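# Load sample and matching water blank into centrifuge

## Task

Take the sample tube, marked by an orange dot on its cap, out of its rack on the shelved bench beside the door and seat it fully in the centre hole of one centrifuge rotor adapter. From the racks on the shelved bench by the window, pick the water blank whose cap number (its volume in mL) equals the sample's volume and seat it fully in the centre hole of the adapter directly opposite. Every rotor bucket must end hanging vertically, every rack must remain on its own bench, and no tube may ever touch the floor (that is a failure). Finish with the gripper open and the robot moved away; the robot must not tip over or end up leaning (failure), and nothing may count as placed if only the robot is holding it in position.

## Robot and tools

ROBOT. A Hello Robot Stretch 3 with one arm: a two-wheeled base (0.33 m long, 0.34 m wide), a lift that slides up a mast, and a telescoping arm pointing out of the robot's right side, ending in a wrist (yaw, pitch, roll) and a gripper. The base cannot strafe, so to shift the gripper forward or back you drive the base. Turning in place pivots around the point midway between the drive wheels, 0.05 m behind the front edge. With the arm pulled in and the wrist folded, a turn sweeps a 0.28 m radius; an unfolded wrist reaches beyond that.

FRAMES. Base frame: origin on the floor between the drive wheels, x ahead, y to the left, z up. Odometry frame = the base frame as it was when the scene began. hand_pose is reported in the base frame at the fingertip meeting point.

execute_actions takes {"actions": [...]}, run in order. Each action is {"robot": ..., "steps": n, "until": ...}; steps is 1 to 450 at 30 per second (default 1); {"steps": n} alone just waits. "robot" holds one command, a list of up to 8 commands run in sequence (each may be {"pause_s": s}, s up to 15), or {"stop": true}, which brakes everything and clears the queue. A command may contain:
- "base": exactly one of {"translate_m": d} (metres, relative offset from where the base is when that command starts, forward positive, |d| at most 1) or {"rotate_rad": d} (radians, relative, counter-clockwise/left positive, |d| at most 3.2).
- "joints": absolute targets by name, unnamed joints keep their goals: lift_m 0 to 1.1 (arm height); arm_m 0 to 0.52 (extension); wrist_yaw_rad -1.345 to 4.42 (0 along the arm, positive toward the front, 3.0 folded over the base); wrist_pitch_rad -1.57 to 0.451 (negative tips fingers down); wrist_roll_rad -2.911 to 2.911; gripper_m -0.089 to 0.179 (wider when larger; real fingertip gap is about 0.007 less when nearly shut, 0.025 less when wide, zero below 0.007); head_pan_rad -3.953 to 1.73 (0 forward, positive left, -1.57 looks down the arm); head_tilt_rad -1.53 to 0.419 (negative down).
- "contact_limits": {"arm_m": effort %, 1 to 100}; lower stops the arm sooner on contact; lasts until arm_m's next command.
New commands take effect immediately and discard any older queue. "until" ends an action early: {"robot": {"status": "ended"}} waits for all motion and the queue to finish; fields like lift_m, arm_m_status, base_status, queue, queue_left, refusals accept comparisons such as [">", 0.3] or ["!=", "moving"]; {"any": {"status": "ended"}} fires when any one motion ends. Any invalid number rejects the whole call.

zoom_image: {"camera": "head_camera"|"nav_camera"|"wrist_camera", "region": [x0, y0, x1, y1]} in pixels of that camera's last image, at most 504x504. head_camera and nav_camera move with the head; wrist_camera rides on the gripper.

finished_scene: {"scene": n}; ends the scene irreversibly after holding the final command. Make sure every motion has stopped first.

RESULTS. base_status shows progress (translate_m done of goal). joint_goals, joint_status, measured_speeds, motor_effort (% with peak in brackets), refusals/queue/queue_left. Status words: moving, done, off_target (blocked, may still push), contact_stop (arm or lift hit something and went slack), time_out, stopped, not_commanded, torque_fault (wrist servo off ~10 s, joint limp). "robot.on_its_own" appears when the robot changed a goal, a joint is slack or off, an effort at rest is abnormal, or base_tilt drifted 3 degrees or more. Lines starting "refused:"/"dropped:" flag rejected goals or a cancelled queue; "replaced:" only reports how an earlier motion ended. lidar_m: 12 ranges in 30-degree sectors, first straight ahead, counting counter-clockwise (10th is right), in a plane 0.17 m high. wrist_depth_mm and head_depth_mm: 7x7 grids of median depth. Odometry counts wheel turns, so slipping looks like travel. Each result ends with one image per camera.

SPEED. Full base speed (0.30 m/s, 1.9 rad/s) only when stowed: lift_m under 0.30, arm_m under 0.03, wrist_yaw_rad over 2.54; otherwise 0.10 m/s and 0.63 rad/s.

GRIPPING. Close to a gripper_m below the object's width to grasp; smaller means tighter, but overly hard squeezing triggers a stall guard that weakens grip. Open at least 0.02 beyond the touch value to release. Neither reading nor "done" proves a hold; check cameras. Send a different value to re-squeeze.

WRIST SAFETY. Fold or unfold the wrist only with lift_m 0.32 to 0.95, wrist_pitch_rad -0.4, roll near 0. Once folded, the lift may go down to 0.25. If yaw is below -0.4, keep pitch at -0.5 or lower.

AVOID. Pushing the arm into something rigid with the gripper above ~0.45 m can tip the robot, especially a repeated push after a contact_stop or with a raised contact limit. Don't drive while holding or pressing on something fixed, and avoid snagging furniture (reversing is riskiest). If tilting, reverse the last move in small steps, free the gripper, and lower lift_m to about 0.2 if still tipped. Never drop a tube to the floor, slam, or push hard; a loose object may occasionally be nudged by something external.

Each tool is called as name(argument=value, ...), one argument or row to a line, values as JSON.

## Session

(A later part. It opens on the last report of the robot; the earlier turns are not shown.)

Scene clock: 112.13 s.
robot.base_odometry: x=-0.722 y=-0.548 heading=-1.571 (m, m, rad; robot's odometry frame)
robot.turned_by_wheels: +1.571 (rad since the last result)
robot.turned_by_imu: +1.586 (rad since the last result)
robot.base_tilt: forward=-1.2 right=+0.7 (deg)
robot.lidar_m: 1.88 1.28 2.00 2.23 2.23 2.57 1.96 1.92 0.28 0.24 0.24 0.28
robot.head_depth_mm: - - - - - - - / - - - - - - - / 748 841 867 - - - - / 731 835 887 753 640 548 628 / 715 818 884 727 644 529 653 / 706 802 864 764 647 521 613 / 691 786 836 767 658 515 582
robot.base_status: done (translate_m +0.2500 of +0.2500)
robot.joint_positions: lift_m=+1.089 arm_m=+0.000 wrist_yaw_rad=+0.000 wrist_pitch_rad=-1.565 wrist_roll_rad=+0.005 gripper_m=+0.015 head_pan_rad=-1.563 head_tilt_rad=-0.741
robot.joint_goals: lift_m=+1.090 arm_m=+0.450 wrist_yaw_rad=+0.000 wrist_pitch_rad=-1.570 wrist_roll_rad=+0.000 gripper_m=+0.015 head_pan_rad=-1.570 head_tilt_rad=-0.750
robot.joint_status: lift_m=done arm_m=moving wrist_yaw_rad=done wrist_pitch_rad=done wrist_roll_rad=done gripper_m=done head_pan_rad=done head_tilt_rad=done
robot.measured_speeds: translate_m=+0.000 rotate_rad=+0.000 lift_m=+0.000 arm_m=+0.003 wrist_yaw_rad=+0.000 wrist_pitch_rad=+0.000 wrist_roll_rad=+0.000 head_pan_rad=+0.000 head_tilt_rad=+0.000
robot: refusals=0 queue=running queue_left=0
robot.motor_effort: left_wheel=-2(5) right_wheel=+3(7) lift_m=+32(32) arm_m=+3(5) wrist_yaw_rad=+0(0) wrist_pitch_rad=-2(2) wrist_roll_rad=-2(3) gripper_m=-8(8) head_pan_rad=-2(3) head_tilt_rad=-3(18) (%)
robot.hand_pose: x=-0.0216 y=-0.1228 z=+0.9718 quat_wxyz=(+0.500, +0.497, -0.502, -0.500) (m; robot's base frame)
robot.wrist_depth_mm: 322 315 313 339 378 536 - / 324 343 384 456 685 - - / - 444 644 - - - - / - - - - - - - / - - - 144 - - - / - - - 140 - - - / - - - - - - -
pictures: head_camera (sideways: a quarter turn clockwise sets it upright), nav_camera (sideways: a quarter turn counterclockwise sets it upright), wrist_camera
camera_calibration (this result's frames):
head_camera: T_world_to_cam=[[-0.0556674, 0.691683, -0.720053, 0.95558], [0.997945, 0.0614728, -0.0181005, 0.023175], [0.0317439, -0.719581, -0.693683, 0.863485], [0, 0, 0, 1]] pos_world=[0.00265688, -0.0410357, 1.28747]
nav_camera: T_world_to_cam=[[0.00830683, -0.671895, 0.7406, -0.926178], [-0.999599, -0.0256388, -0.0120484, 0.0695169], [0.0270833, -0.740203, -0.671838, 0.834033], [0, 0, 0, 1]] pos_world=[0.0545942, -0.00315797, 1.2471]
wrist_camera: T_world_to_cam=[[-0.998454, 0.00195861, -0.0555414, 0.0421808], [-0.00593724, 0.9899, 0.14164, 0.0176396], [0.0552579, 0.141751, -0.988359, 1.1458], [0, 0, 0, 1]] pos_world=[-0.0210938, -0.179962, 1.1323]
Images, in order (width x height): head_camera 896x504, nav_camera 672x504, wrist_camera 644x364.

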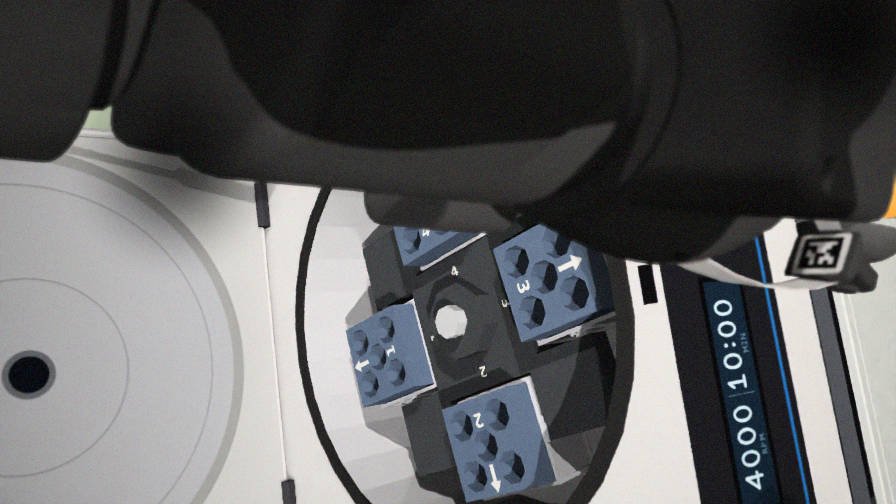

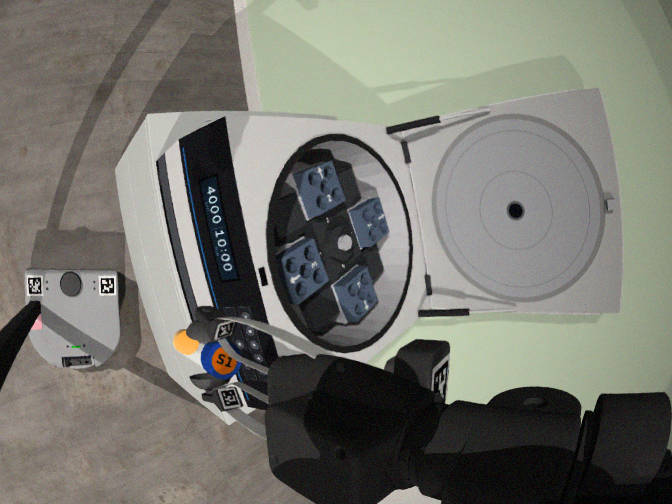

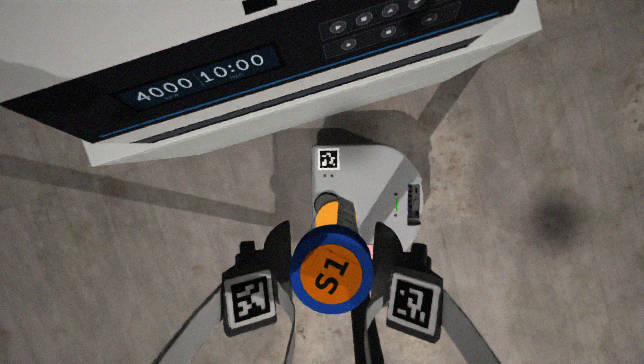

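execute_actions(
  actions=[
    {"steps":300,"until":{"robot":{"status":"ended"}}},
  ],
)

Scene clock: 116.40 s.
robot.base_odometry: x=-0.722 y=-0.548 heading=-1.571 (m, m, rad; robot's odometry frame)
robot.turned_by_wheels: +0.000 (rad since the last result)
robot.turned_by_imu: +0.001 (rad since the last result)
robot.base_tilt: forward=-1.2 right=+0.7 (deg)
robot.lidar_m: 1.88 1.28 2.01 2.23 2.22 2.56 1.97 1.92 0.28 0.24 0.24 0.28
robot.head_depth_mm: 898 1030 1213 1366 576 589 837 / 889 996 1108 722 576 572 772 / - 844 828 775 575 559 715 / 730 834 881 750 626 542 673 / 715 821 885 725 645 529 652 / 702 797 859 764 648 523 614 / 691 786 834 764 659 515 581
robot.base_status: done (translate_m +0.2500 of +0.2500)
robot.joint_positions: lift_m=+1.089 arm_m=+0.450 wrist_yaw_rad=+0.000 wrist_pitch_rad=-1.565 wrist_roll_rad=+0.005 gripper_m=+0.015 head_pan_rad=-1.563 head_tilt_rad=-0.741
robot.joint_goals: lift_m=+1.090 arm_m=+0.450 wrist_yaw_rad=+0.000 wrist_pitch_rad=-1.570 wrist_roll_rad=+0.000 gripper_m=+0.015 head_pan_rad=-1.570 head_tilt_rad=-0.750
robot.joint_status: lift_m=done arm_m=done wrist_yaw_rad=done wrist_pitch_rad=done wrist_roll_rad=done gripper_m=done head_pan_rad=done head_tilt_rad=done
robot.measured_speeds: translate_m=+0.000 rotate_rad=+0.000 lift_m=+0.000 arm_m=+0.000 wrist_yaw_rad=+0.000 wrist_pitch_rad=+0.000 wrist_roll_rad=+0.000 head_pan_rad=+0.000 head_tilt_rad=+0.000
robot: refusals=0 queue=done queue_left=0
robot.motor_effort: left_wheel=-2(2) right_wheel=+3(3) lift_m=+32(32) arm_m=+4(4) wrist_yaw_rad=+0(0) wrist_pitch_rad=-2(2) wrist_roll_rad=-2(2) gripper_m=-8(8) head_pan_rad=-4(3) head_tilt_rad=-3(2) (%)
robot.hand_pose: x=-0.0216 y=-0.5720 z=+0.9718 quat_wxyz=(+0.500, +0.497, -0.502, -0.500) (m; robot's base frame)
robot.wrist_depth_mm: 316 360 397 305 306 - - / 355 362 378 482 308 - - / 398 361 382 376 315 - - / 399 394 390 363 356 - - / 417 400 380 169 338 585 - / 389 395 401 140 - 333 - / 381 427 412 404 340 338 -
pictures: head_camera (sideways: a quarter turn clockwise sets it upright), nav_camera (sideways: a quarter turn counterclockwise sets it upright), wrist_camera
camera_calibration (this result's frames):
head_camera: T_world_to_cam=[[-0.0556648, 0.691784, -0.719956, 0.955453], [0.997945, 0.0614705, -0.0180929, 0.0231652], [0.0317397, -0.719484, -0.693784, 0.863616], [0, 0, 0, 1]] pos_world=[0.00265666, -0.0410337, 1.28747]
nav_camera: T_world_to_cam=[[0.00830433, -0.671998, 0.740506, -0.926055], [-0.999599, -0.0256322, -0.0120509, 0.0695202], [0.027079, -0.740109, -0.671942, 0.834168], [0, 0, 0, 1]] pos_world=[0.0545941, -0.00315053, 1.2471]
wrist_camera: T_world_to_cam=[[-0.998454, 0.00230855, -0.0555414, 0.0432686], [-0.00559147, 0.989899, 0.141661, 0.462272], [0.0553074, 0.141753, -0.988356, 1.20947], [0, 0, 0, 1]] pos_world=[-0.0211059, -0.629147, 1.1323]
Images, in order (width x height): head_camera 896x504, nav_camera 672x504, wrist_camera 644x364.

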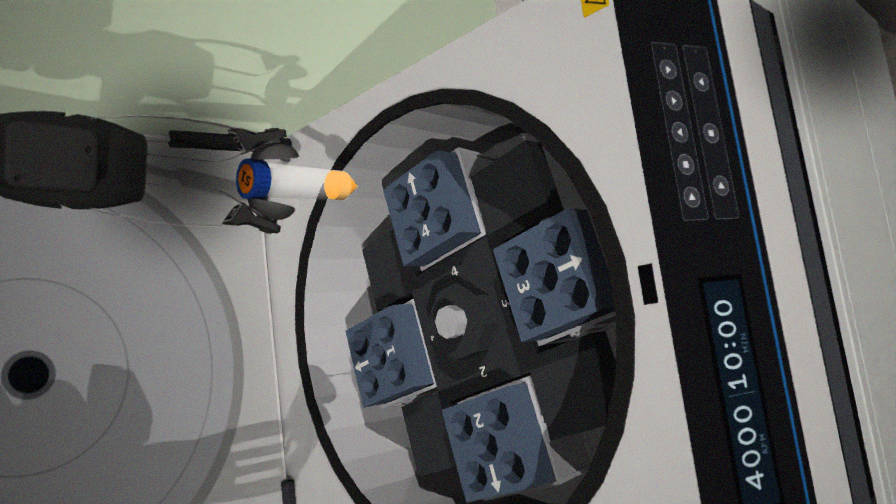

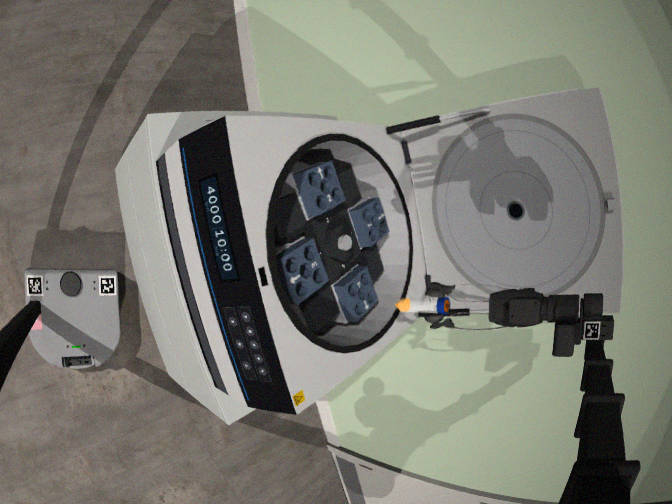

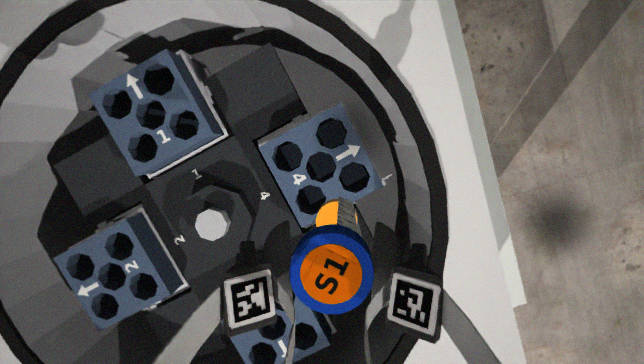

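execute_actions(
  actions=[
    {"robot":{"base":{"translate_m":0.018},"joints":{"arm_m":0.487,"lift_m":1.01}},"steps":300,"until":{"robot":{"status":"ended"}}},
  ],
)

Scene clock: 121.57 s.
robot.base_odometry: x=-0.722 y=-0.566 heading=-1.571 (m, m, rad; robot's odometry frame)
robot.turned_by_wheels: +0.000 (rad since the last result)
robot.turned_by_imu: +0.001 (rad since the last result)
robot.base_tilt: forward=-1.2 right=+0.8 (deg)
robot.lidar_m: 1.87 1.26 1.55 2.23 2.22 2.57 1.99 0.49 0.28 0.24 0.24 0.28
robot.head_depth_mm: 913 1024 1202 704 578 580 817 / 907 967 862 767 576 566 753 / 723 895 850 752 631 550 698 / 728 832 891 750 629 536 672 / 712 812 876 747 647 526 638 / 698 795 859 768 658 518 600 / 686 779 832 778 580 512 567
robot.base_status: done (translate_m +0.0180 of +0.0180)
robot.joint_positions: lift_m=+1.011 arm_m=+0.487 wrist_yaw_rad=+0.000 wrist_pitch_rad=-1.565 wrist_roll_rad=+0.005 gripper_m=+0.015 head_pan_rad=-1.563 head_tilt_rad=-0.741
robot.joint_goals: lift_m=+1.010 arm_m=+0.487 wrist_yaw_rad=+0.000 wrist_pitch_rad=-1.570 wrist_roll_rad=+0.000 gripper_m=+0.015 head_pan_rad=-1.570 head_tilt_rad=-0.750
robot.joint_status: lift_m=done arm_m=done wrist_yaw_rad=done wrist_pitch_rad=done wrist_roll_rad=done gripper_m=done head_pan_rad=done head_tilt_rad=done
robot.measured_speeds: translate_m=+0.000 rotate_rad=+0.000 lift_m=+0.000 arm_m=+0.000 wrist_yaw_rad=+0.000 wrist_pitch_rad=+0.000 wrist_roll_rad=+0.000 head_pan_rad=+0.000 head_tilt_rad=+0.000
robot: refusals=0 queue=done queue_left=0
robot.motor_effort: left_wheel=-2(2) right_wheel=+3(9) lift_m=+11(28) arm_m=+5(3) wrist_yaw_rad=+0(1) wrist_pitch_rad=-2(2) wrist_roll_rad=-2(2) gripper_m=-9(8) head_pan_rad=-3(4) head_tilt_rad=-3(3) (%)
robot.hand_pose: x=-0.0216 y=-0.6090 z=+0.8929 quat_wxyz=(+0.500, +0.497, -0.502, -0.500) (m; robot's base frame)
robot.wrist_depth_mm: 243 277 288 231 229 955 948 / 300 321 392 370 233 234 961 / 313 283 307 307 283 237 - / 327 291 312 300 311 239 - / 321 320 315 169 352 244 - / 344 322 291 140 - 248 - / 313 315 330 325 323 252 -
pictures: head_camera (sideways: a quarter turn clockwise sets it upright), nav_camera (sideways: a quarter turn counterclockwise sets it upright), wrist_camera
camera_calibration (this result's frames):
head_camera: T_world_to_cam=[[-0.0556649, 0.691784, -0.719956, 0.955453], [0.997945, 0.0614706, -0.0180929, 0.0231652], [0.0317397, -0.719484, -0.693784, 0.863616], [0, 0, 0, 1]] pos_world=[0.00265667, -0.0410337, 1.28747]
nav_camera: T_world_to_cam=[[0.00830441, -0.671998, 0.740506, -0.926055], [-0.999599, -0.0256323, -0.0120509, 0.0695202], [0.0270791, -0.740109, -0.671942, 0.834168], [0, 0, 0, 1]] pos_world=[0.0545941, -0.00315053, 1.2471]
wrist_camera: T_world_to_cam=[[-0.998454, 0.00231707, -0.055541, 0.0389784], [-0.00559113, 0.989879, 0.141807, 0.509896], [0.0553075, 0.141898, -0.988335, 1.13683], [0, 0, 0, 1]] pos_world=[-0.0211059, -0.666139, 1.05342]
Images, in order (width x height): head_camera 896x504, nav_camera 672x504, wrist_camera 644x364.

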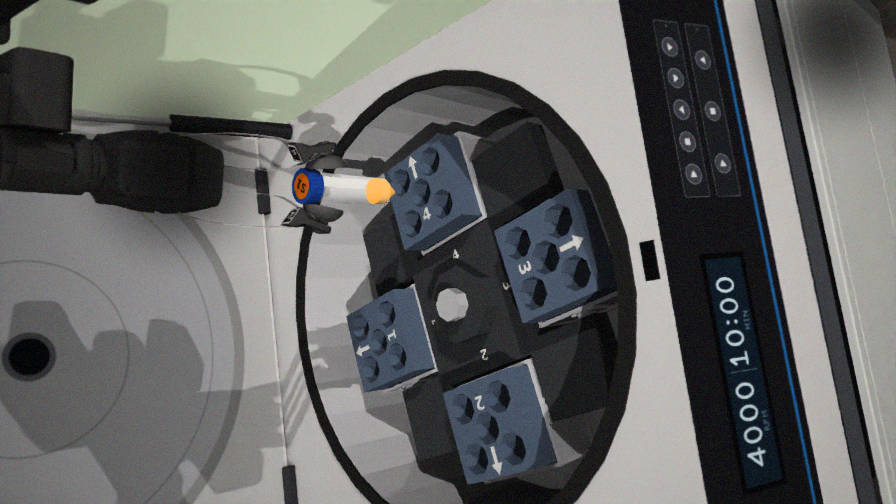

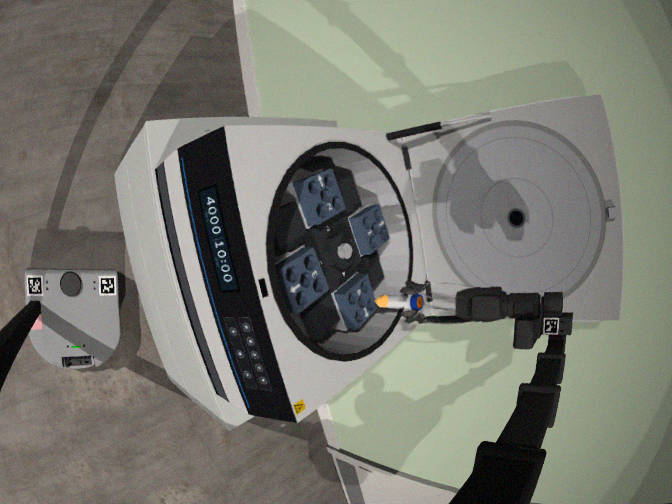

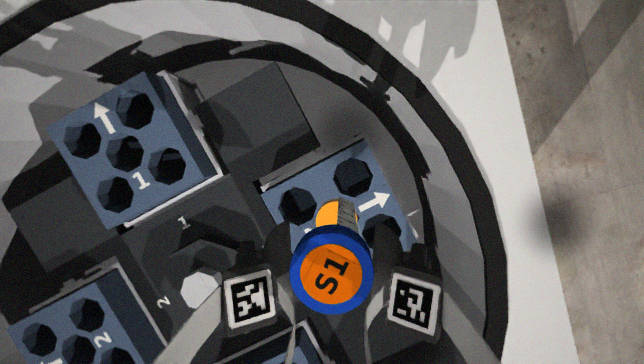

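execute_actions(
  actions=[
    {"robot":{"joints":{"lift_m":0.95}},"steps":300,"until":{"robot":{"status":"ended"}}},
  ],
)

zoom_image(
  camera="head_camera",
  region=[250,80,550,280],
)

Scene clock: 126.30 s.
robot.base_odometry: x=-0.722 y=-0.566 heading=-1.571 (m, m, rad; robot's odometry frame)
robot.turned_by_wheels: +0.000 (rad since the last result)
robot.turned_by_imu: +0.001 (rad since the last result)
robot.base_tilt: forward=-1.3 right=+0.7 (deg)
robot.lidar_m: 1.87 1.26 1.55 2.23 2.23 2.57 1.98 0.49 0.28 0.24 0.24 0.28
robot.head_depth_mm: - 1031 1202 702 576 583 816 / - 994 859 768 577 566 753 / 728 - 849 750 631 550 697 / 725 828 885 752 628 537 672 / 711 810 875 748 646 526 639 / 698 796 859 768 659 517 600 / 685 781 830 782 579 510 567
robot.base_status: done (translate_m +0.0180 of +0.0180)
robot.joint_positions: lift_m=+0.951 arm_m=+0.487 wrist_yaw_rad=+0.000 wrist_pitch_rad=-1.566 wrist_roll_rad=+0.005 gripper_m=+0.015 head_pan_rad=-1.563 head_tilt_rad=-0.741
robot.joint_goals: lift_m=+0.950 arm_m=+0.487 wrist_yaw_rad=+0.000 wrist_pitch_rad=-1.570 wrist_roll_rad=+0.000 gripper_m=+0.015 head_pan_rad=-1.570 head_tilt_rad=-0.750
robot.joint_status: lift_m=done arm_m=done wrist_yaw_rad=done wrist_pitch_rad=done wrist_roll_rad=done gripper_m=done head_pan_rad=done head_tilt_rad=done
robot.measured_speeds: translate_m=+0.000 rotate_rad=+0.000 lift_m=+0.000 arm_m=+0.000 wrist_yaw_rad=+0.000 wrist_pitch_rad=+0.000 wrist_roll_rad=+0.000 head_pan_rad=+0.000 head_tilt_rad=+0.000
robot: refusals=0 queue=done queue_left=0
robot.motor_effort: left_wheel=-2(1) right_wheel=+3(3) lift_m=+12(14) arm_m=+3(4) wrist_yaw_rad=+0(0) wrist_pitch_rad=-2(2) wrist_roll_rad=-2(2) gripper_m=-8(7) head_pan_rad=-3(4) head_tilt_rad=-3(3) (%)
robot.hand_pose: x=-0.0216 y=-0.6088 z=+0.8329 quat_wxyz=(+0.500, +0.498, -0.502, -0.500) (m; robot's base frame)
robot.wrist_depth_mm: 243 279 284 210 173 172 900 / 228 249 241 352 186 175 920 / 226 231 247 354 268 177 930 / 231 236 250 245 282 180 181 / 242 258 254 222 292 196 184 / 266 244 242 140 - 217 186 / 254 248 265 262 260 206 189
pictures: head_camera (sideways: a quarter turn clockwise sets it upright), nav_camera (sideways: a quarter turn counterclockwise sets it upright), wrist_camera
camera_calibration (this result's frames):
head_camera: T_world_to_cam=[[-0.0556648, 0.691784, -0.719956, 0.955453], [0.997945, 0.0614705, -0.0180929, 0.0231652], [0.0317397, -0.719484, -0.693784, 0.863616], [0, 0, 0, 1]] pos_world=[0.00265666, -0.0410337, 1.28747]
nav_camera: T_world_to_cam=[[0.00830433, -0.671998, 0.740506, -0.926055], [-0.999599, -0.0256322, -0.0120509, 0.0695202], [0.027079, -0.740109, -0.671942, 0.834168], [0, 0, 0, 1]] pos_world=[0.0545941, -0.00315053, 1.2471]
wrist_camera: T_world_to_cam=[[-0.998454, 0.00235891, -0.0555394, 0.0356707], [-0.00559265, 0.989768, 0.14258, 0.517492], [0.0553074, 0.14267, -0.988224, 1.0779], [0, 0, 0, 1]] pos_world=[-0.0211059, -0.666064, 0.9934]
Images, in order (width x height): head_camera 896x504, nav_camera 672x504, wrist_camera 644x364.

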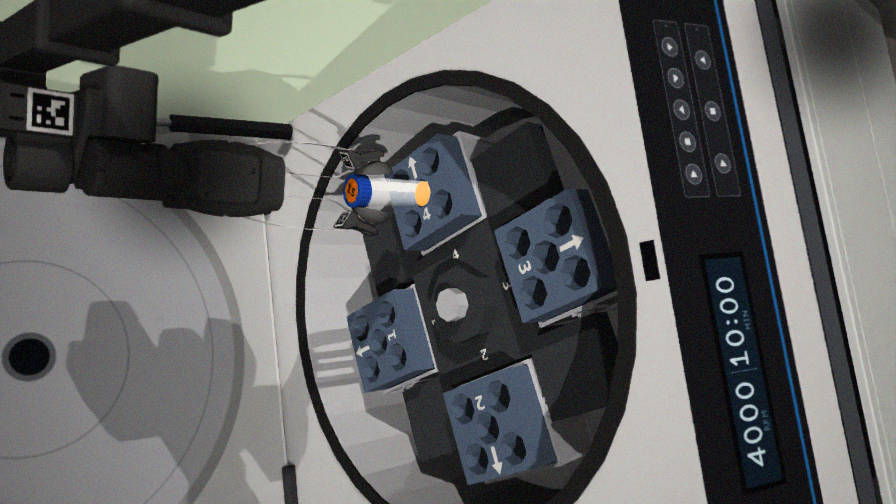

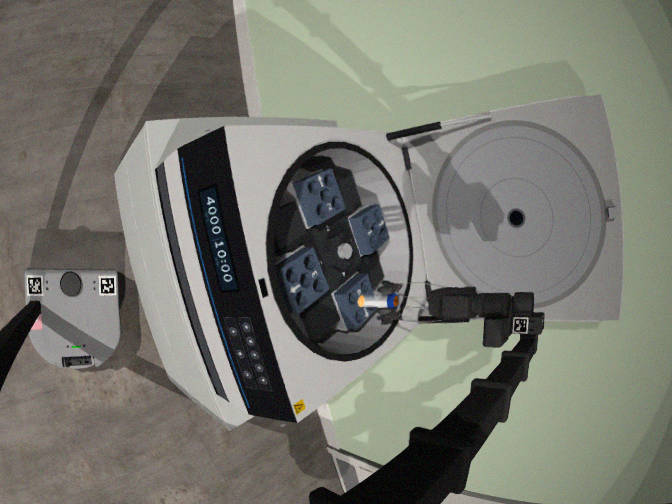

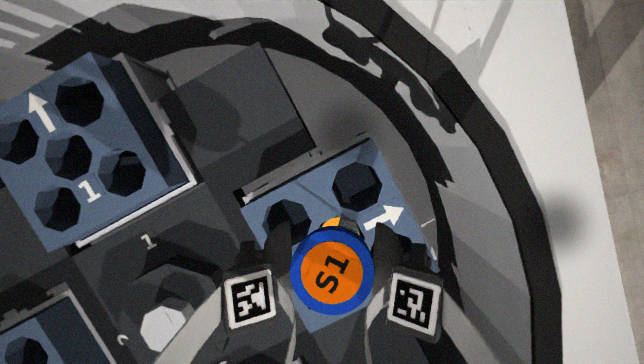

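Region (250, 80, 550, 280) of head_camera's 896x504 image, scaled by 1.680, with more detail than that image has.

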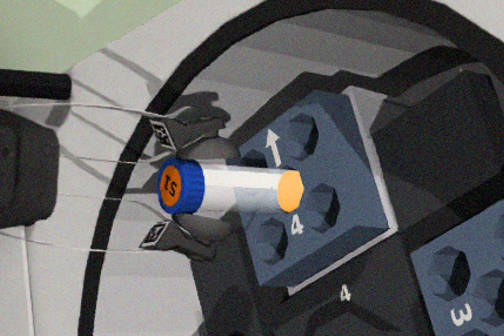

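execute_actions(
  actions=[
    {"robot":[{"joints":{"lift_m":0.912}},{"joints":{"gripper_m":0.07}},{"pause_s":0.5},{"joints":{"lift_m":0.98}},{"joints":{"gripper_m":0.0}},{"joints":{"lift_m":0.88}}],"steps":400,"until":{"robot":{"status":"ended"}}},
    {"steps":5},
    {"robot":{"joints":{"lift_m":1.09}},"steps":300,"until":{"robot":{"status":"ended"}}},
  ],
)

Scene clock: 137.93 s.
robot.base_odometry: x=-0.722 y=-0.566 heading=-1.571 (m, m, rad; robot's odometry frame)
robot.turned_by_wheels: +0.000 (rad since the last result)
robot.turned_by_imu: +0.016 (rad since the last result)
robot.base_tilt: forward=-1.0 right=+0.6 (deg)
robot.lidar_m: 1.92 1.26 1.99 2.23 2.23 2.59 1.98 0.48 0.28 0.24 0.24 0.28
robot.head_depth_mm: 884 1015 1186 684 577 576 794 / 774 888 842 765 577 564 739 / - 827 864 751 630 548 695 / 722 829 889 751 639 535 671 / 711 812 878 748 647 526 638 / 698 794 857 764 650 518 602 / 687 780 830 773 571 513 571
robot.base_status: done (translate_m +0.0180 of +0.0180)
robot.joint_positions: lift_m=+1.089 arm_m=+0.487 wrist_yaw_rad=-0.001 wrist_pitch_rad=-1.564 wrist_roll_rad=+0.004 gripper_m=+0.000 head_pan_rad=-1.563 head_tilt_rad=-0.741
robot.joint_goals: lift_m=+1.090 arm_m=+0.487 wrist_yaw_rad=+0.000 wrist_pitch_rad=-1.570 wrist_roll_rad=+0.000 gripper_m=+0.000 head_pan_rad=-1.570 head_tilt_rad=-0.750
robot.joint_status: lift_m=done arm_m=done wrist_yaw_rad=done wrist_pitch_rad=done wrist_roll_rad=done gripper_m=done head_pan_rad=done head_tilt_rad=done
robot.measured_speeds: translate_m=+0.000 rotate_rad=+0.000 lift_m=+0.000 arm_m=+0.000 wrist_yaw_rad=+0.000 wrist_pitch_rad=+0.000 wrist_roll_rad=+0.000 head_pan_rad=+0.000 head_tilt_rad=+0.000
robot: refusals=0 queue=done queue_left=0
robot.motor_effort: left_wheel=+0(11) right_wheel=+1(21) lift_m=+32(34) arm_m=+2(4) wrist_yaw_rad=+1(2) wrist_pitch_rad=-3(8) wrist_roll_rad=-2(2) gripper_m=-3(79) head_pan_rad=-4(3) head_tilt_rad=-3(3) (%)
robot.hand_pose: x=-0.0216 y=-0.6093 z=+0.9718 quat_wxyz=(+0.500, +0.497, -0.502, -0.500) (m; robot's base frame)
robot.wrist_depth_mm: 317 313 309 306 304 - - / 321 363 438 412 307 - - / 339 383 381 383 327 - - / 374 393 390 360 379 566 - / 396 405 380 392 440 323 - / 390 408 404 - 393 327 - / 373 392 414 389 397 337 -
pictures: head_camera (sideways: a quarter turn clockwise sets it upright), nav_camera (sideways: a quarter turn counterclockwise sets it upright), wrist_camera
replaced: robot.lift_m: its motion had ended contact_stop
camera_calibration (this result's frames):
head_camera: T_world_to_cam=[[-0.0556041, 0.692217, -0.719545, 0.954917], [0.99795, 0.061389, -0.0180609, 0.0231234], [0.0316701, -0.719074, -0.694211, 0.864172], [0, 0, 0, 1]] pos_world=[0.00265281, -0.0410248, 1.28744]
nav_camera: T_world_to_cam=[[0.00824554, -0.672439, 0.740107, -0.925534], [-0.999601, -0.0255327, -0.0120617, 0.0695342], [0.0270076, -0.739712, -0.672381, 0.834741], [0, 0, 0, 1]] pos_world=[0.0545936, -0.00312245, 1.2471]
wrist_camera: T_world_to_cam=[[-0.998455, 0.00202574, -0.0555363, 0.0431967], [-0.00583771, 0.989983, 0.141063, 0.499848], [0.0552657, 0.14117, -0.988442, 1.21448], [0, 0, 0, 1]] pos_world=[-0.021071, -0.666376, 1.13233]
Images, in order (width x height): head_camera 896x504, nav_camera 672x504, wrist_camera 644x364.

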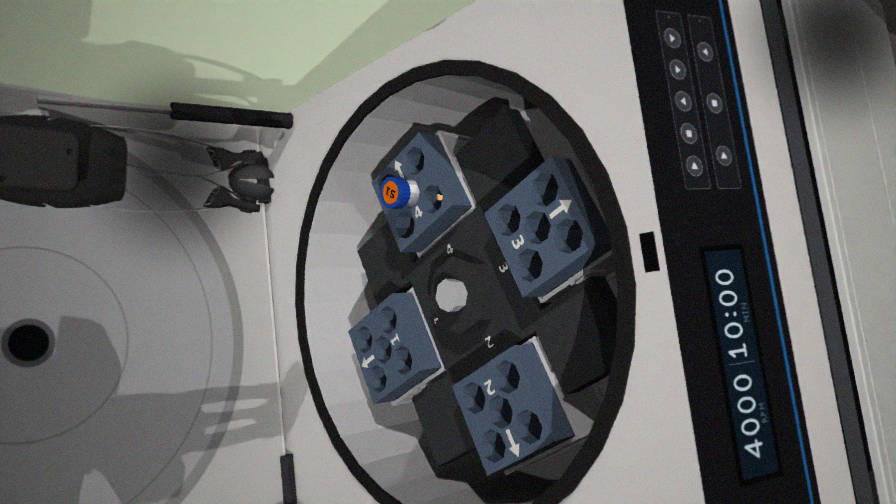

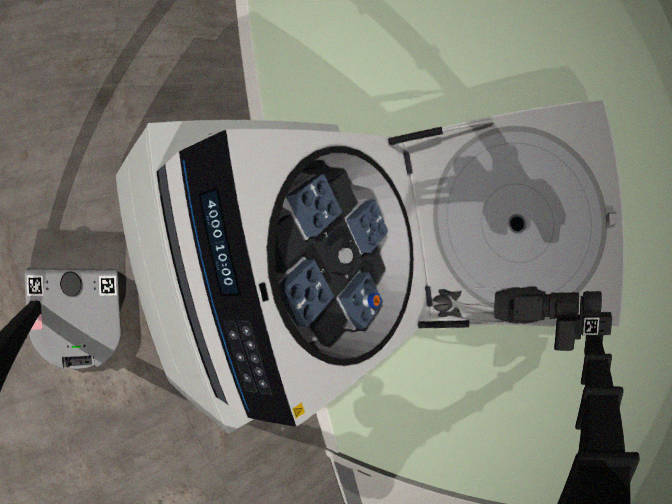

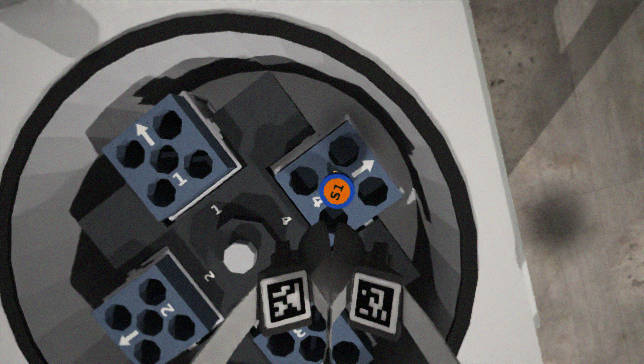

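execute_actions(
  actions=[
    {"robot":[{"joints":{"arm_m":0.0,"gripper_m":0.08,"head_tilt_rad":-0.55}},{"base":{"translate_m":-0.5}},{"base":{"rotate_rad":0.72}},{"base":{"translate_m":0.8}},{"base":{"translate_m":0.79}},{"base":{"rotate_rad":0.834}},{"joints":{"arm_m":0.5}}],"steps":450,"until":{"robot":{"status":"ended"}}},
    {"steps":450,"until":{"robot":{"status":"ended"}}},
    {"steps":450,"until":{"robot":{"status":"ended"}}},
  ],
)

Scene clock: 184.50 s.
robot.base_odometry: x=+0.327 y=-1.261 heading=-0.017 (m, m, rad; robot's odometry frame)
robot.turned_by_wheels: +1.554 (rad since the last result)
robot.turned_by_imu: +1.570 (rad since the last result)
robot.base_tilt: forward=-1.2 right=+0.6 (deg)
robot.lidar_m: 0.75 1.60 1.59 2.74 3.55 1.26 1.25 0.79 0.63 0.40 0.67 0.77
robot.head_depth_mm: 993 1123 1226 961 649 619 1223 / - 1082 1199 951 685 619 1202 / 918 - 1183 951 747 615 559 / 914 1046 1159 945 743 615 558 / 901 1029 1132 945 743 614 545 / 839 1013 1110 940 740 610 531 / 869 988 1100 930 736 607 528
robot.base_status: done (rotate_rad +0.8339 of +0.8340)
robot.joint_positions: lift_m=+1.089 arm_m=+0.500 wrist_yaw_rad=+0.000 wrist_pitch_rad=-1.565 wrist_roll_rad=+0.004 gripper_m=+0.080 head_pan_rad=-1.563 head_tilt_rad=-0.556
robot.joint_goals: lift_m=+1.090 arm_m=+0.500 wrist_yaw_rad=+0.000 wrist_pitch_rad=-1.570 wrist_roll_rad=+0.000 gripper_m=+0.080 head_pan_rad=-1.570 head_tilt_rad=-0.550
robot.joint_status: lift_m=done arm_m=done wrist_yaw_rad=done wrist_pitch_rad=done wrist_roll_rad=done gripper_m=done head_pan_rad=done head_tilt_rad=done
robot.measured_speeds: translate_m=+0.000 rotate_rad=+0.000 lift_m=+0.000 arm_m=+0.000 wrist_yaw_rad=+0.000 wrist_pitch_rad=+0.000 wrist_roll_rad=+0.000 head_pan_rad=+0.000 head_tilt_rad=+0.000
robot: refusals=0 queue=done queue_left=0
robot.motor_effort: left_wheel=-2(7) right_wheel=+3(7) lift_m=+31(32) arm_m=+4(4) wrist_yaw_rad=+0(1) wrist_pitch_rad=-2(2) wrist_roll_rad=-1(2) gripper_m=+0(80) head_pan_rad=-3(4) head_tilt_rad=+2(12) (%)
robot.hand_pose: x=-0.0216 y=-0.6220 z=+0.9718 quat_wxyz=(+0.501, +0.498, -0.502, -0.500) (m; robot's base frame)
robot.wrist_depth_mm: 362 355 352 348 345 341 337 / 368 364 362 354 352 350 344 / 373 370 369 363 357 357 350 / 382 376 373 368 364 363 360 / 386 387 380 376 371 367 363 / 395 392 384 382 377 313 367 / 409 402 396 390 385 257 373
pictures: head_camera (sideways: a quarter turn clockwise sets it upright), nav_camera (sideways: a quarter turn counterclockwise sets it upright), wrist_camera
camera_calibration (this result's frames):
head_camera: T_world_to_cam=[[-0.0545254, 0.548043, -0.834671, 1.10498], [0.997982, 0.0571445, -0.0276728, 0.0356424], [0.0325309, -0.834496, -0.550054, 0.67664], [0, 0, 0, 1]] pos_world=[0.00266718, -0.0429607, 1.29547]
nav_camera: T_world_to_cam=[[0.00714121, -0.524827, 0.851179, -1.07032], [-0.999587, -0.027441, -0.00853348, 0.0649433], [0.0278358, -0.850766, -0.524806, 0.642753], [0, 0, 0, 1]] pos_world=[0.0546683, -0.0131196, 1.24891]
wrist_camera: T_world_to_cam=[[-0.998456, 0.0011823, -0.0555356, 0.0426781], [-0.00670961, 0.989886, 0.141704, 0.511679], [0.0551415, 0.141857, -0.98835, 1.21662], [0, 0, 0, 1]] pos_world=[-0.0210406, -0.679141, 1.13231]
Images, in order (width x height): head_camera 896x504, nav_camera 672x504, wrist_camera 644x364.

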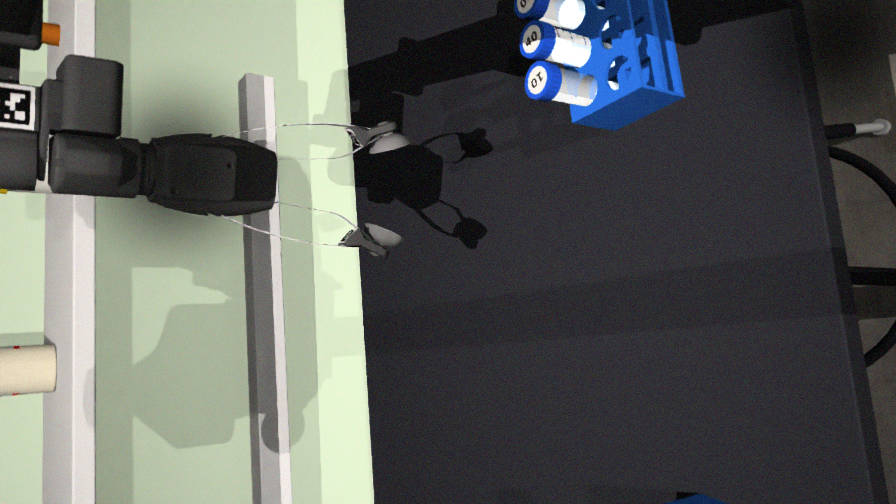

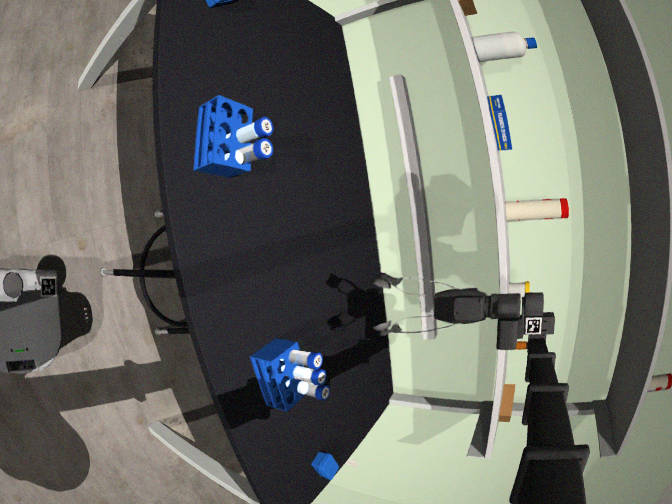

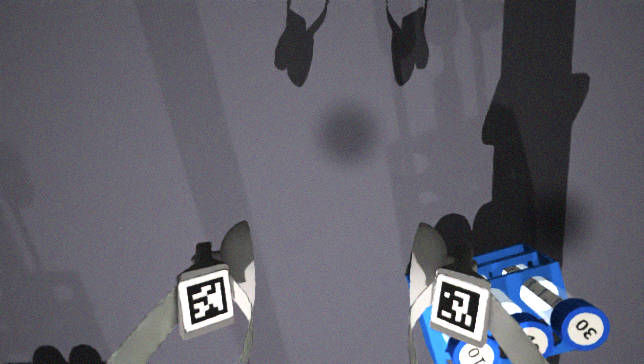

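zoom_image(
  camera="head_camera",
  region=[500,0,700,140],
)

zoom_image(
  camera="nav_camera",
  region=[180,80,300,190],
)

Region (500, 0, 700, 140) of head_camera's 896x504 image, scaled by 2.520, with more detail than that image has; it fills the top 353 rows of this view, and the rest is white.

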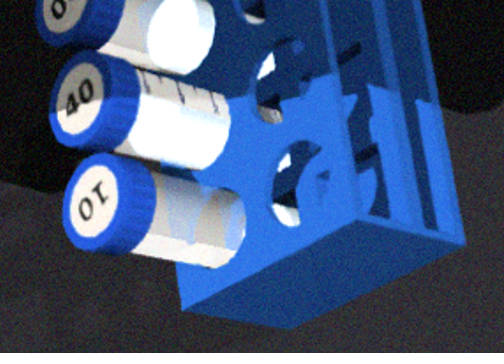

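Region (180, 80, 300, 190) of nav_camera's 672x504 image, scaled by 4.200, with more detail than that image has; it fills the top 462 rows of this view, and the rest is white.

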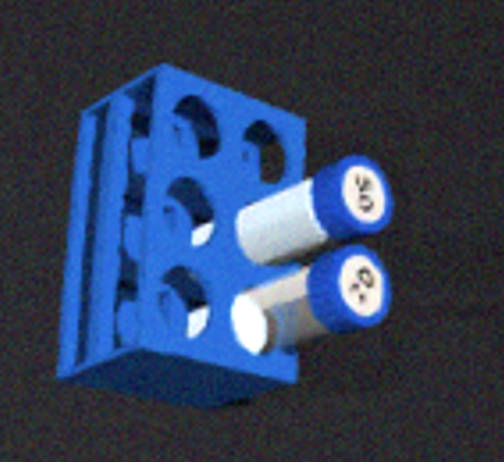

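execute_actions(
  actions=[
    {"robot":{"base":{"translate_m":-0.107},"joints":{"arm_m":0.383,"wrist_roll_rad":1.33,"gripper_m":0.075}},"steps":300,"until":{"robot":{"status":"ended"}}},
    {"robot":{"joints":{"lift_m":1.01}},"steps":300,"until":{"robot":{"status":"ended"}}},
  ],
)

Scene clock: 200.83 s.
robot.base_odometry: x=+0.220 y=-1.259 heading=-0.017 (m, m, rad; robot's odometry frame)
robot.turned_by_wheels: +0.000 (rad since the last result)
robot.turned_by_imu: +0.002 (rad since the last result)
robot.base_tilt: forward=-1.2 right=+0.7 (deg)
robot.lidar_m: 0.86 1.67 1.71 2.94 3.43 1.15 1.17 0.71 0.71 0.61 0.42 1.19
robot.head_depth_mm: 1002 - 1250 955 749 619 1278 / 939 - - 956 666 616 1252 / 966 - - 951 643 615 1199 / 776 1065 1175 946 743 614 1034 / 927 1052 1165 940 741 610 1189 / 913 1028 1138 938 739 609 555 / 742 1013 1113 936 738 610 552
robot.base_status: done (translate_m -0.1070 of -0.1070)
robot.joint_positions: lift_m=+1.011 arm_m=+0.383 wrist_yaw_rad=+0.000 wrist_pitch_rad=-1.565 wrist_roll_rad=+1.323 gripper_m=+0.075 head_pan_rad=-1.563 head_tilt_rad=-0.556
robot.joint_goals: lift_m=+1.010 arm_m=+0.383 wrist_yaw_rad=+0.000 wrist_pitch_rad=-1.570 wrist_roll_rad=+1.330 gripper_m=+0.075 head_pan_rad=-1.570 head_tilt_rad=-0.550
robot.joint_status: lift_m=done arm_m=done wrist_yaw_rad=done wrist_pitch_rad=done wrist_roll_rad=done gripper_m=done head_pan_rad=done head_tilt_rad=done
robot.measured_speeds: translate_m=+0.000 rotate_rad=+0.000 lift_m=+0.000 arm_m=+0.000 wrist_yaw_rad=+0.000 wrist_pitch_rad=+0.000 wrist_roll_rad=+0.000 head_pan_rad=+0.000 head_tilt_rad=+0.000
robot: refusals=0 queue=done queue_left=0
robot.motor_effort: left_wheel=-2(5) right_wheel=+3(4) lift_m=+11(30) arm_m=-4(6) wrist_yaw_rad=+0(0) wrist_pitch_rad=-2(2) wrist_roll_rad=+3(1) gripper_m=+0(34) head_pan_rad=-4(3) head_tilt_rad=+3(2) (%)
robot.hand_pose: x=-0.0216 y=-0.5054 z=+0.8929 quat_wxyz=(+0.088, +0.087, -0.703, -0.700) (m; robot's base frame)
robot.wrist_depth_mm: 285 281 280 275 273 267 953 / 290 287 283 165 276 272 968 / 297 295 290 224 279 277 991 / 305 300 296 171 284 282 - / 311 307 301 175 286 288 - / 318 312 - 302 299 294 - / 325 321 315 308 305 - -
pictures: head_camera (sideways: a quarter turn clockwise sets it upright), nav_camera (sideways: a quarter turn counterclockwise sets it upright), wrist_camera
camera_calibration (this result's frames):
head_camera: T_world_to_cam=[[-0.0545253, 0.548043, -0.834671, 1.10498], [0.997982, 0.0571444, -0.0276728, 0.0356424], [0.0325308, -0.834496, -0.550053, 0.676639], [0, 0, 0, 1]] pos_world=[0.00266718, -0.0429607, 1.29547]
nav_camera: T_world_to_cam=[[0.00714115, -0.524827, 0.851179, -1.07032], [-0.999587, -0.0274409, -0.00853348, 0.0649433], [0.0278357, -0.850766, -0.524806, 0.642753], [0, 0, 0, 1]] pos_world=[0.0546683, -0.0131196, 1.24891]
wrist_camera: T_world_to_cam=[[-0.24684, 0.967132, -0.0610322, 0.547557], [0.956519, 0.253261, 0.144672, 0.0532963], [0.155374, -0.0226677, -0.987596, 1.04046], [0, 0, 0, 1]] pos_world=[-0.0774795, -0.519473, 1.05326]
Images, in order (width x height): head_camera 896x504, nav_camera 672x504, wrist_camera 644x364.

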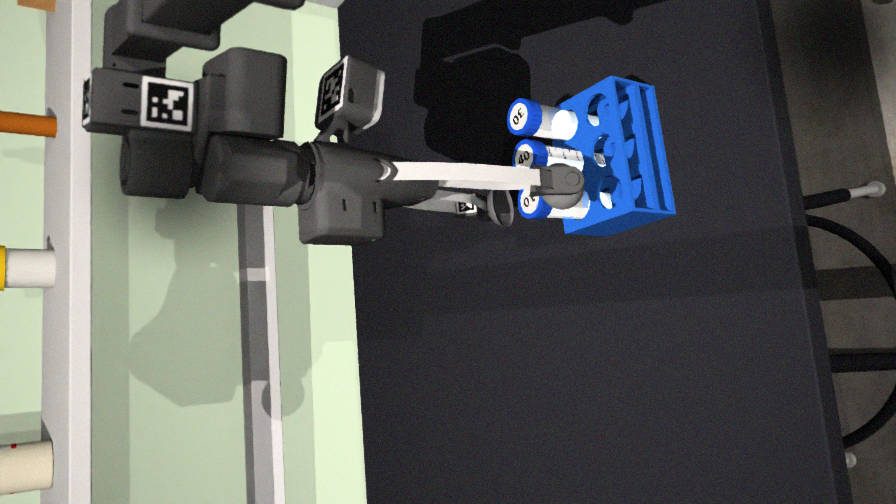

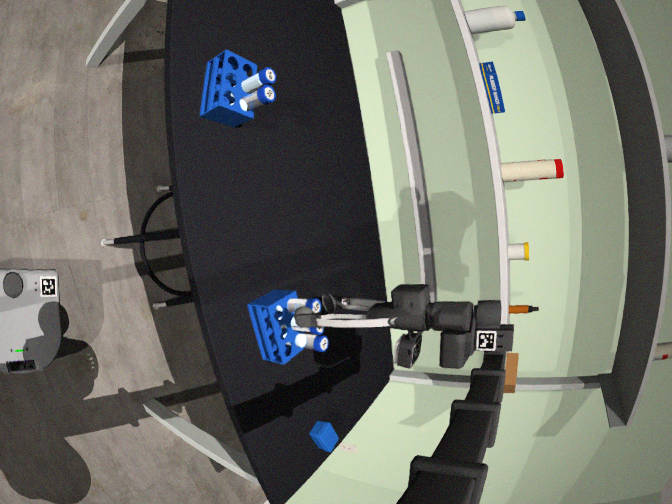

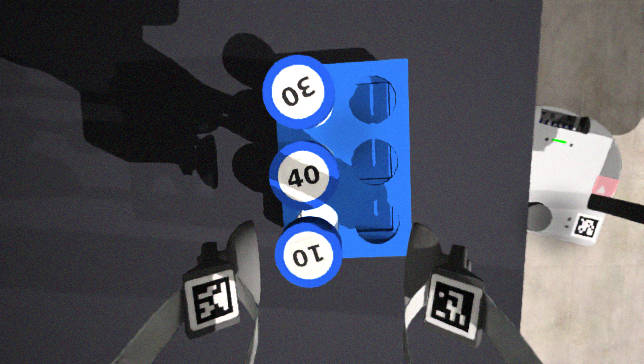

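execute_actions(
  actions=[
    {"robot":[{"joints":{"arm_m":0.397},"base":{"translate_m":0.007}},{"joints":{"lift_m":0.978}},{"joints":{"gripper_m":0.015}},{"pause_s":0.5},{"joints":{"lift_m":1.09}},{"joints":{"wrist_roll_rad":0,"arm_m":0}}],"steps":450,"until":{"robot":{"status":"ended"}}},
  ],
)

Scene clock: 213.73 s.
robot.base_odometry: x=+0.227 y=-1.259 heading=-0.017 (m, m, rad; robot's odometry frame)
robot.turned_by_wheels: +0.000 (rad since the last result)
robot.turned_by_imu: +0.002 (rad since the last result)
robot.base_tilt: forward=-1.1 right=+0.8 (deg)
robot.lidar_m: 0.85 1.67 1.71 2.93 3.42 1.16 1.17 0.72 0.72 0.61 0.42 1.18
robot.head_depth_mm: - - - - - - - / - - - - - - - / 960 1084 1200 989 - - - / 774 1065 1181 944 747 621 - / 925 1049 1162 945 741 611 848 / 906 1027 1137 935 741 610 555 / 740 1014 1109 934 736 608 554
robot.base_status: done (translate_m +0.0070 of +0.0070)
robot.joint_positions: lift_m=+1.089 arm_m=+0.000 wrist_yaw_rad=+0.000 wrist_pitch_rad=-1.565 wrist_roll_rad=+0.005 gripper_m=+0.015 head_pan_rad=-1.563 head_tilt_rad=-0.556
robot.joint_goals: lift_m=+1.090 arm_m=+0.000 wrist_yaw_rad=+0.000 wrist_pitch_rad=-1.570 wrist_roll_rad=+0.000 gripper_m=+0.015 head_pan_rad=-1.570 head_tilt_rad=-0.550
robot.joint_status: lift_m=done arm_m=done wrist_yaw_rad=done wrist_pitch_rad=done wrist_roll_rad=done gripper_m=done head_pan_rad=done head_tilt_rad=done
robot.measured_speeds: translate_m=+0.000 rotate_rad=+0.000 lift_m=+0.000 arm_m=+0.000 wrist_yaw_rad=+0.000 wrist_pitch_rad=+0.000 wrist_roll_rad=+0.000 head_pan_rad=+0.000 head_tilt_rad=+0.000
robot: refusals=0 queue=done queue_left=0
robot.motor_effort: left_wheel=-2(6) right_wheel=+3(8) lift_m=+32(36) arm_m=-5(5) wrist_yaw_rad=-1(0) wrist_pitch_rad=-3(2) wrist_roll_rad=-2(5) gripper_m=-8(83) head_pan_rad=-3(3) head_tilt_rad=+2(2) (%)
robot.hand_pose: x=-0.0216 y=-0.1227 z=+0.9718 quat_wxyz=(+0.500, +0.497, -0.502, -0.500) (m; robot's base frame)
robot.wrist_depth_mm: 363 362 844 - - - - / - - - - - - - / - - - - - - - / - - - - - - - / - - - 145 - - - / - - - 140 - - - / - - - - - - -
pictures: head_camera (sideways: a quarter turn clockwise sets it upright), nav_camera (sideways: a quarter turn counterclockwise sets it upright), wrist_camera
camera_calibration (this result's frames):
head_camera: T_world_to_cam=[[-0.054525, 0.548033, -0.834678, 1.10499], [0.997982, 0.0571437, -0.0276734, 0.0356432], [0.0325306, -0.834502, -0.550043, 0.676626], [0, 0, 0, 1]] pos_world=[0.00266716, -0.0429607, 1.29547]
nav_camera: T_world_to_cam=[[0.00714088, -0.524817, 0.851185, -1.07033], [-0.999587, -0.0274406, -0.00853323, 0.064943], [0.0278354, -0.850773, -0.524796, 0.64274], [0, 0, 0, 1]] pos_world=[0.0546683, -0.0131202, 1.24891]
wrist_camera: T_world_to_cam=[[-0.998454, 0.00206018, -0.0555416, 0.0421932], [-0.00584396, 0.989882, 0.141772, 0.0173882], [0.0552717, 0.141878, -0.98834, 1.14578], [0, 0, 0, 1]] pos_world=[-0.0210995, -0.17986, 1.1323]
Images, in order (width x height): head_camera 896x504, nav_camera 672x504, wrist_camera 644x364.

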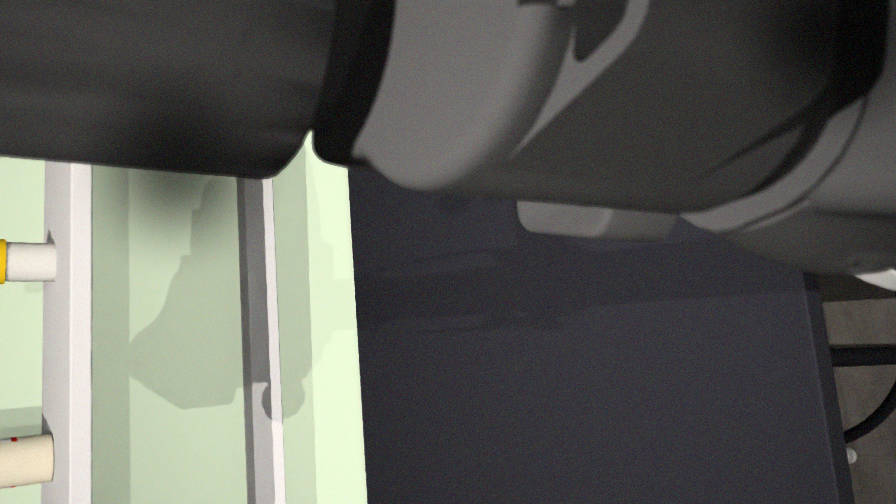

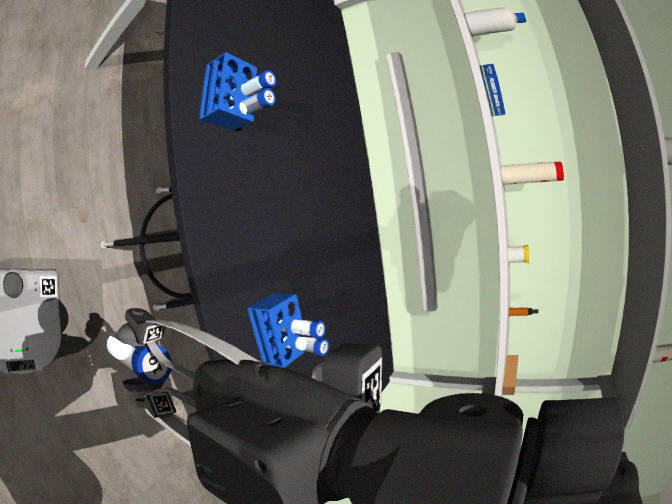

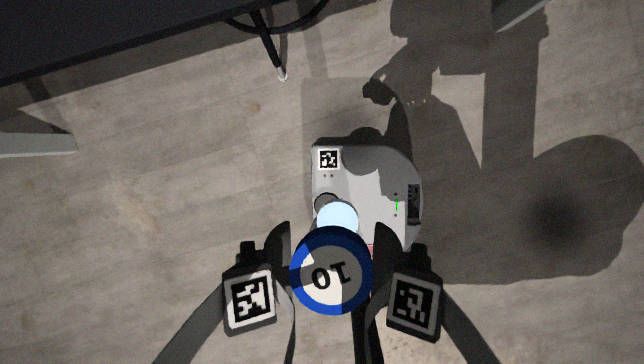

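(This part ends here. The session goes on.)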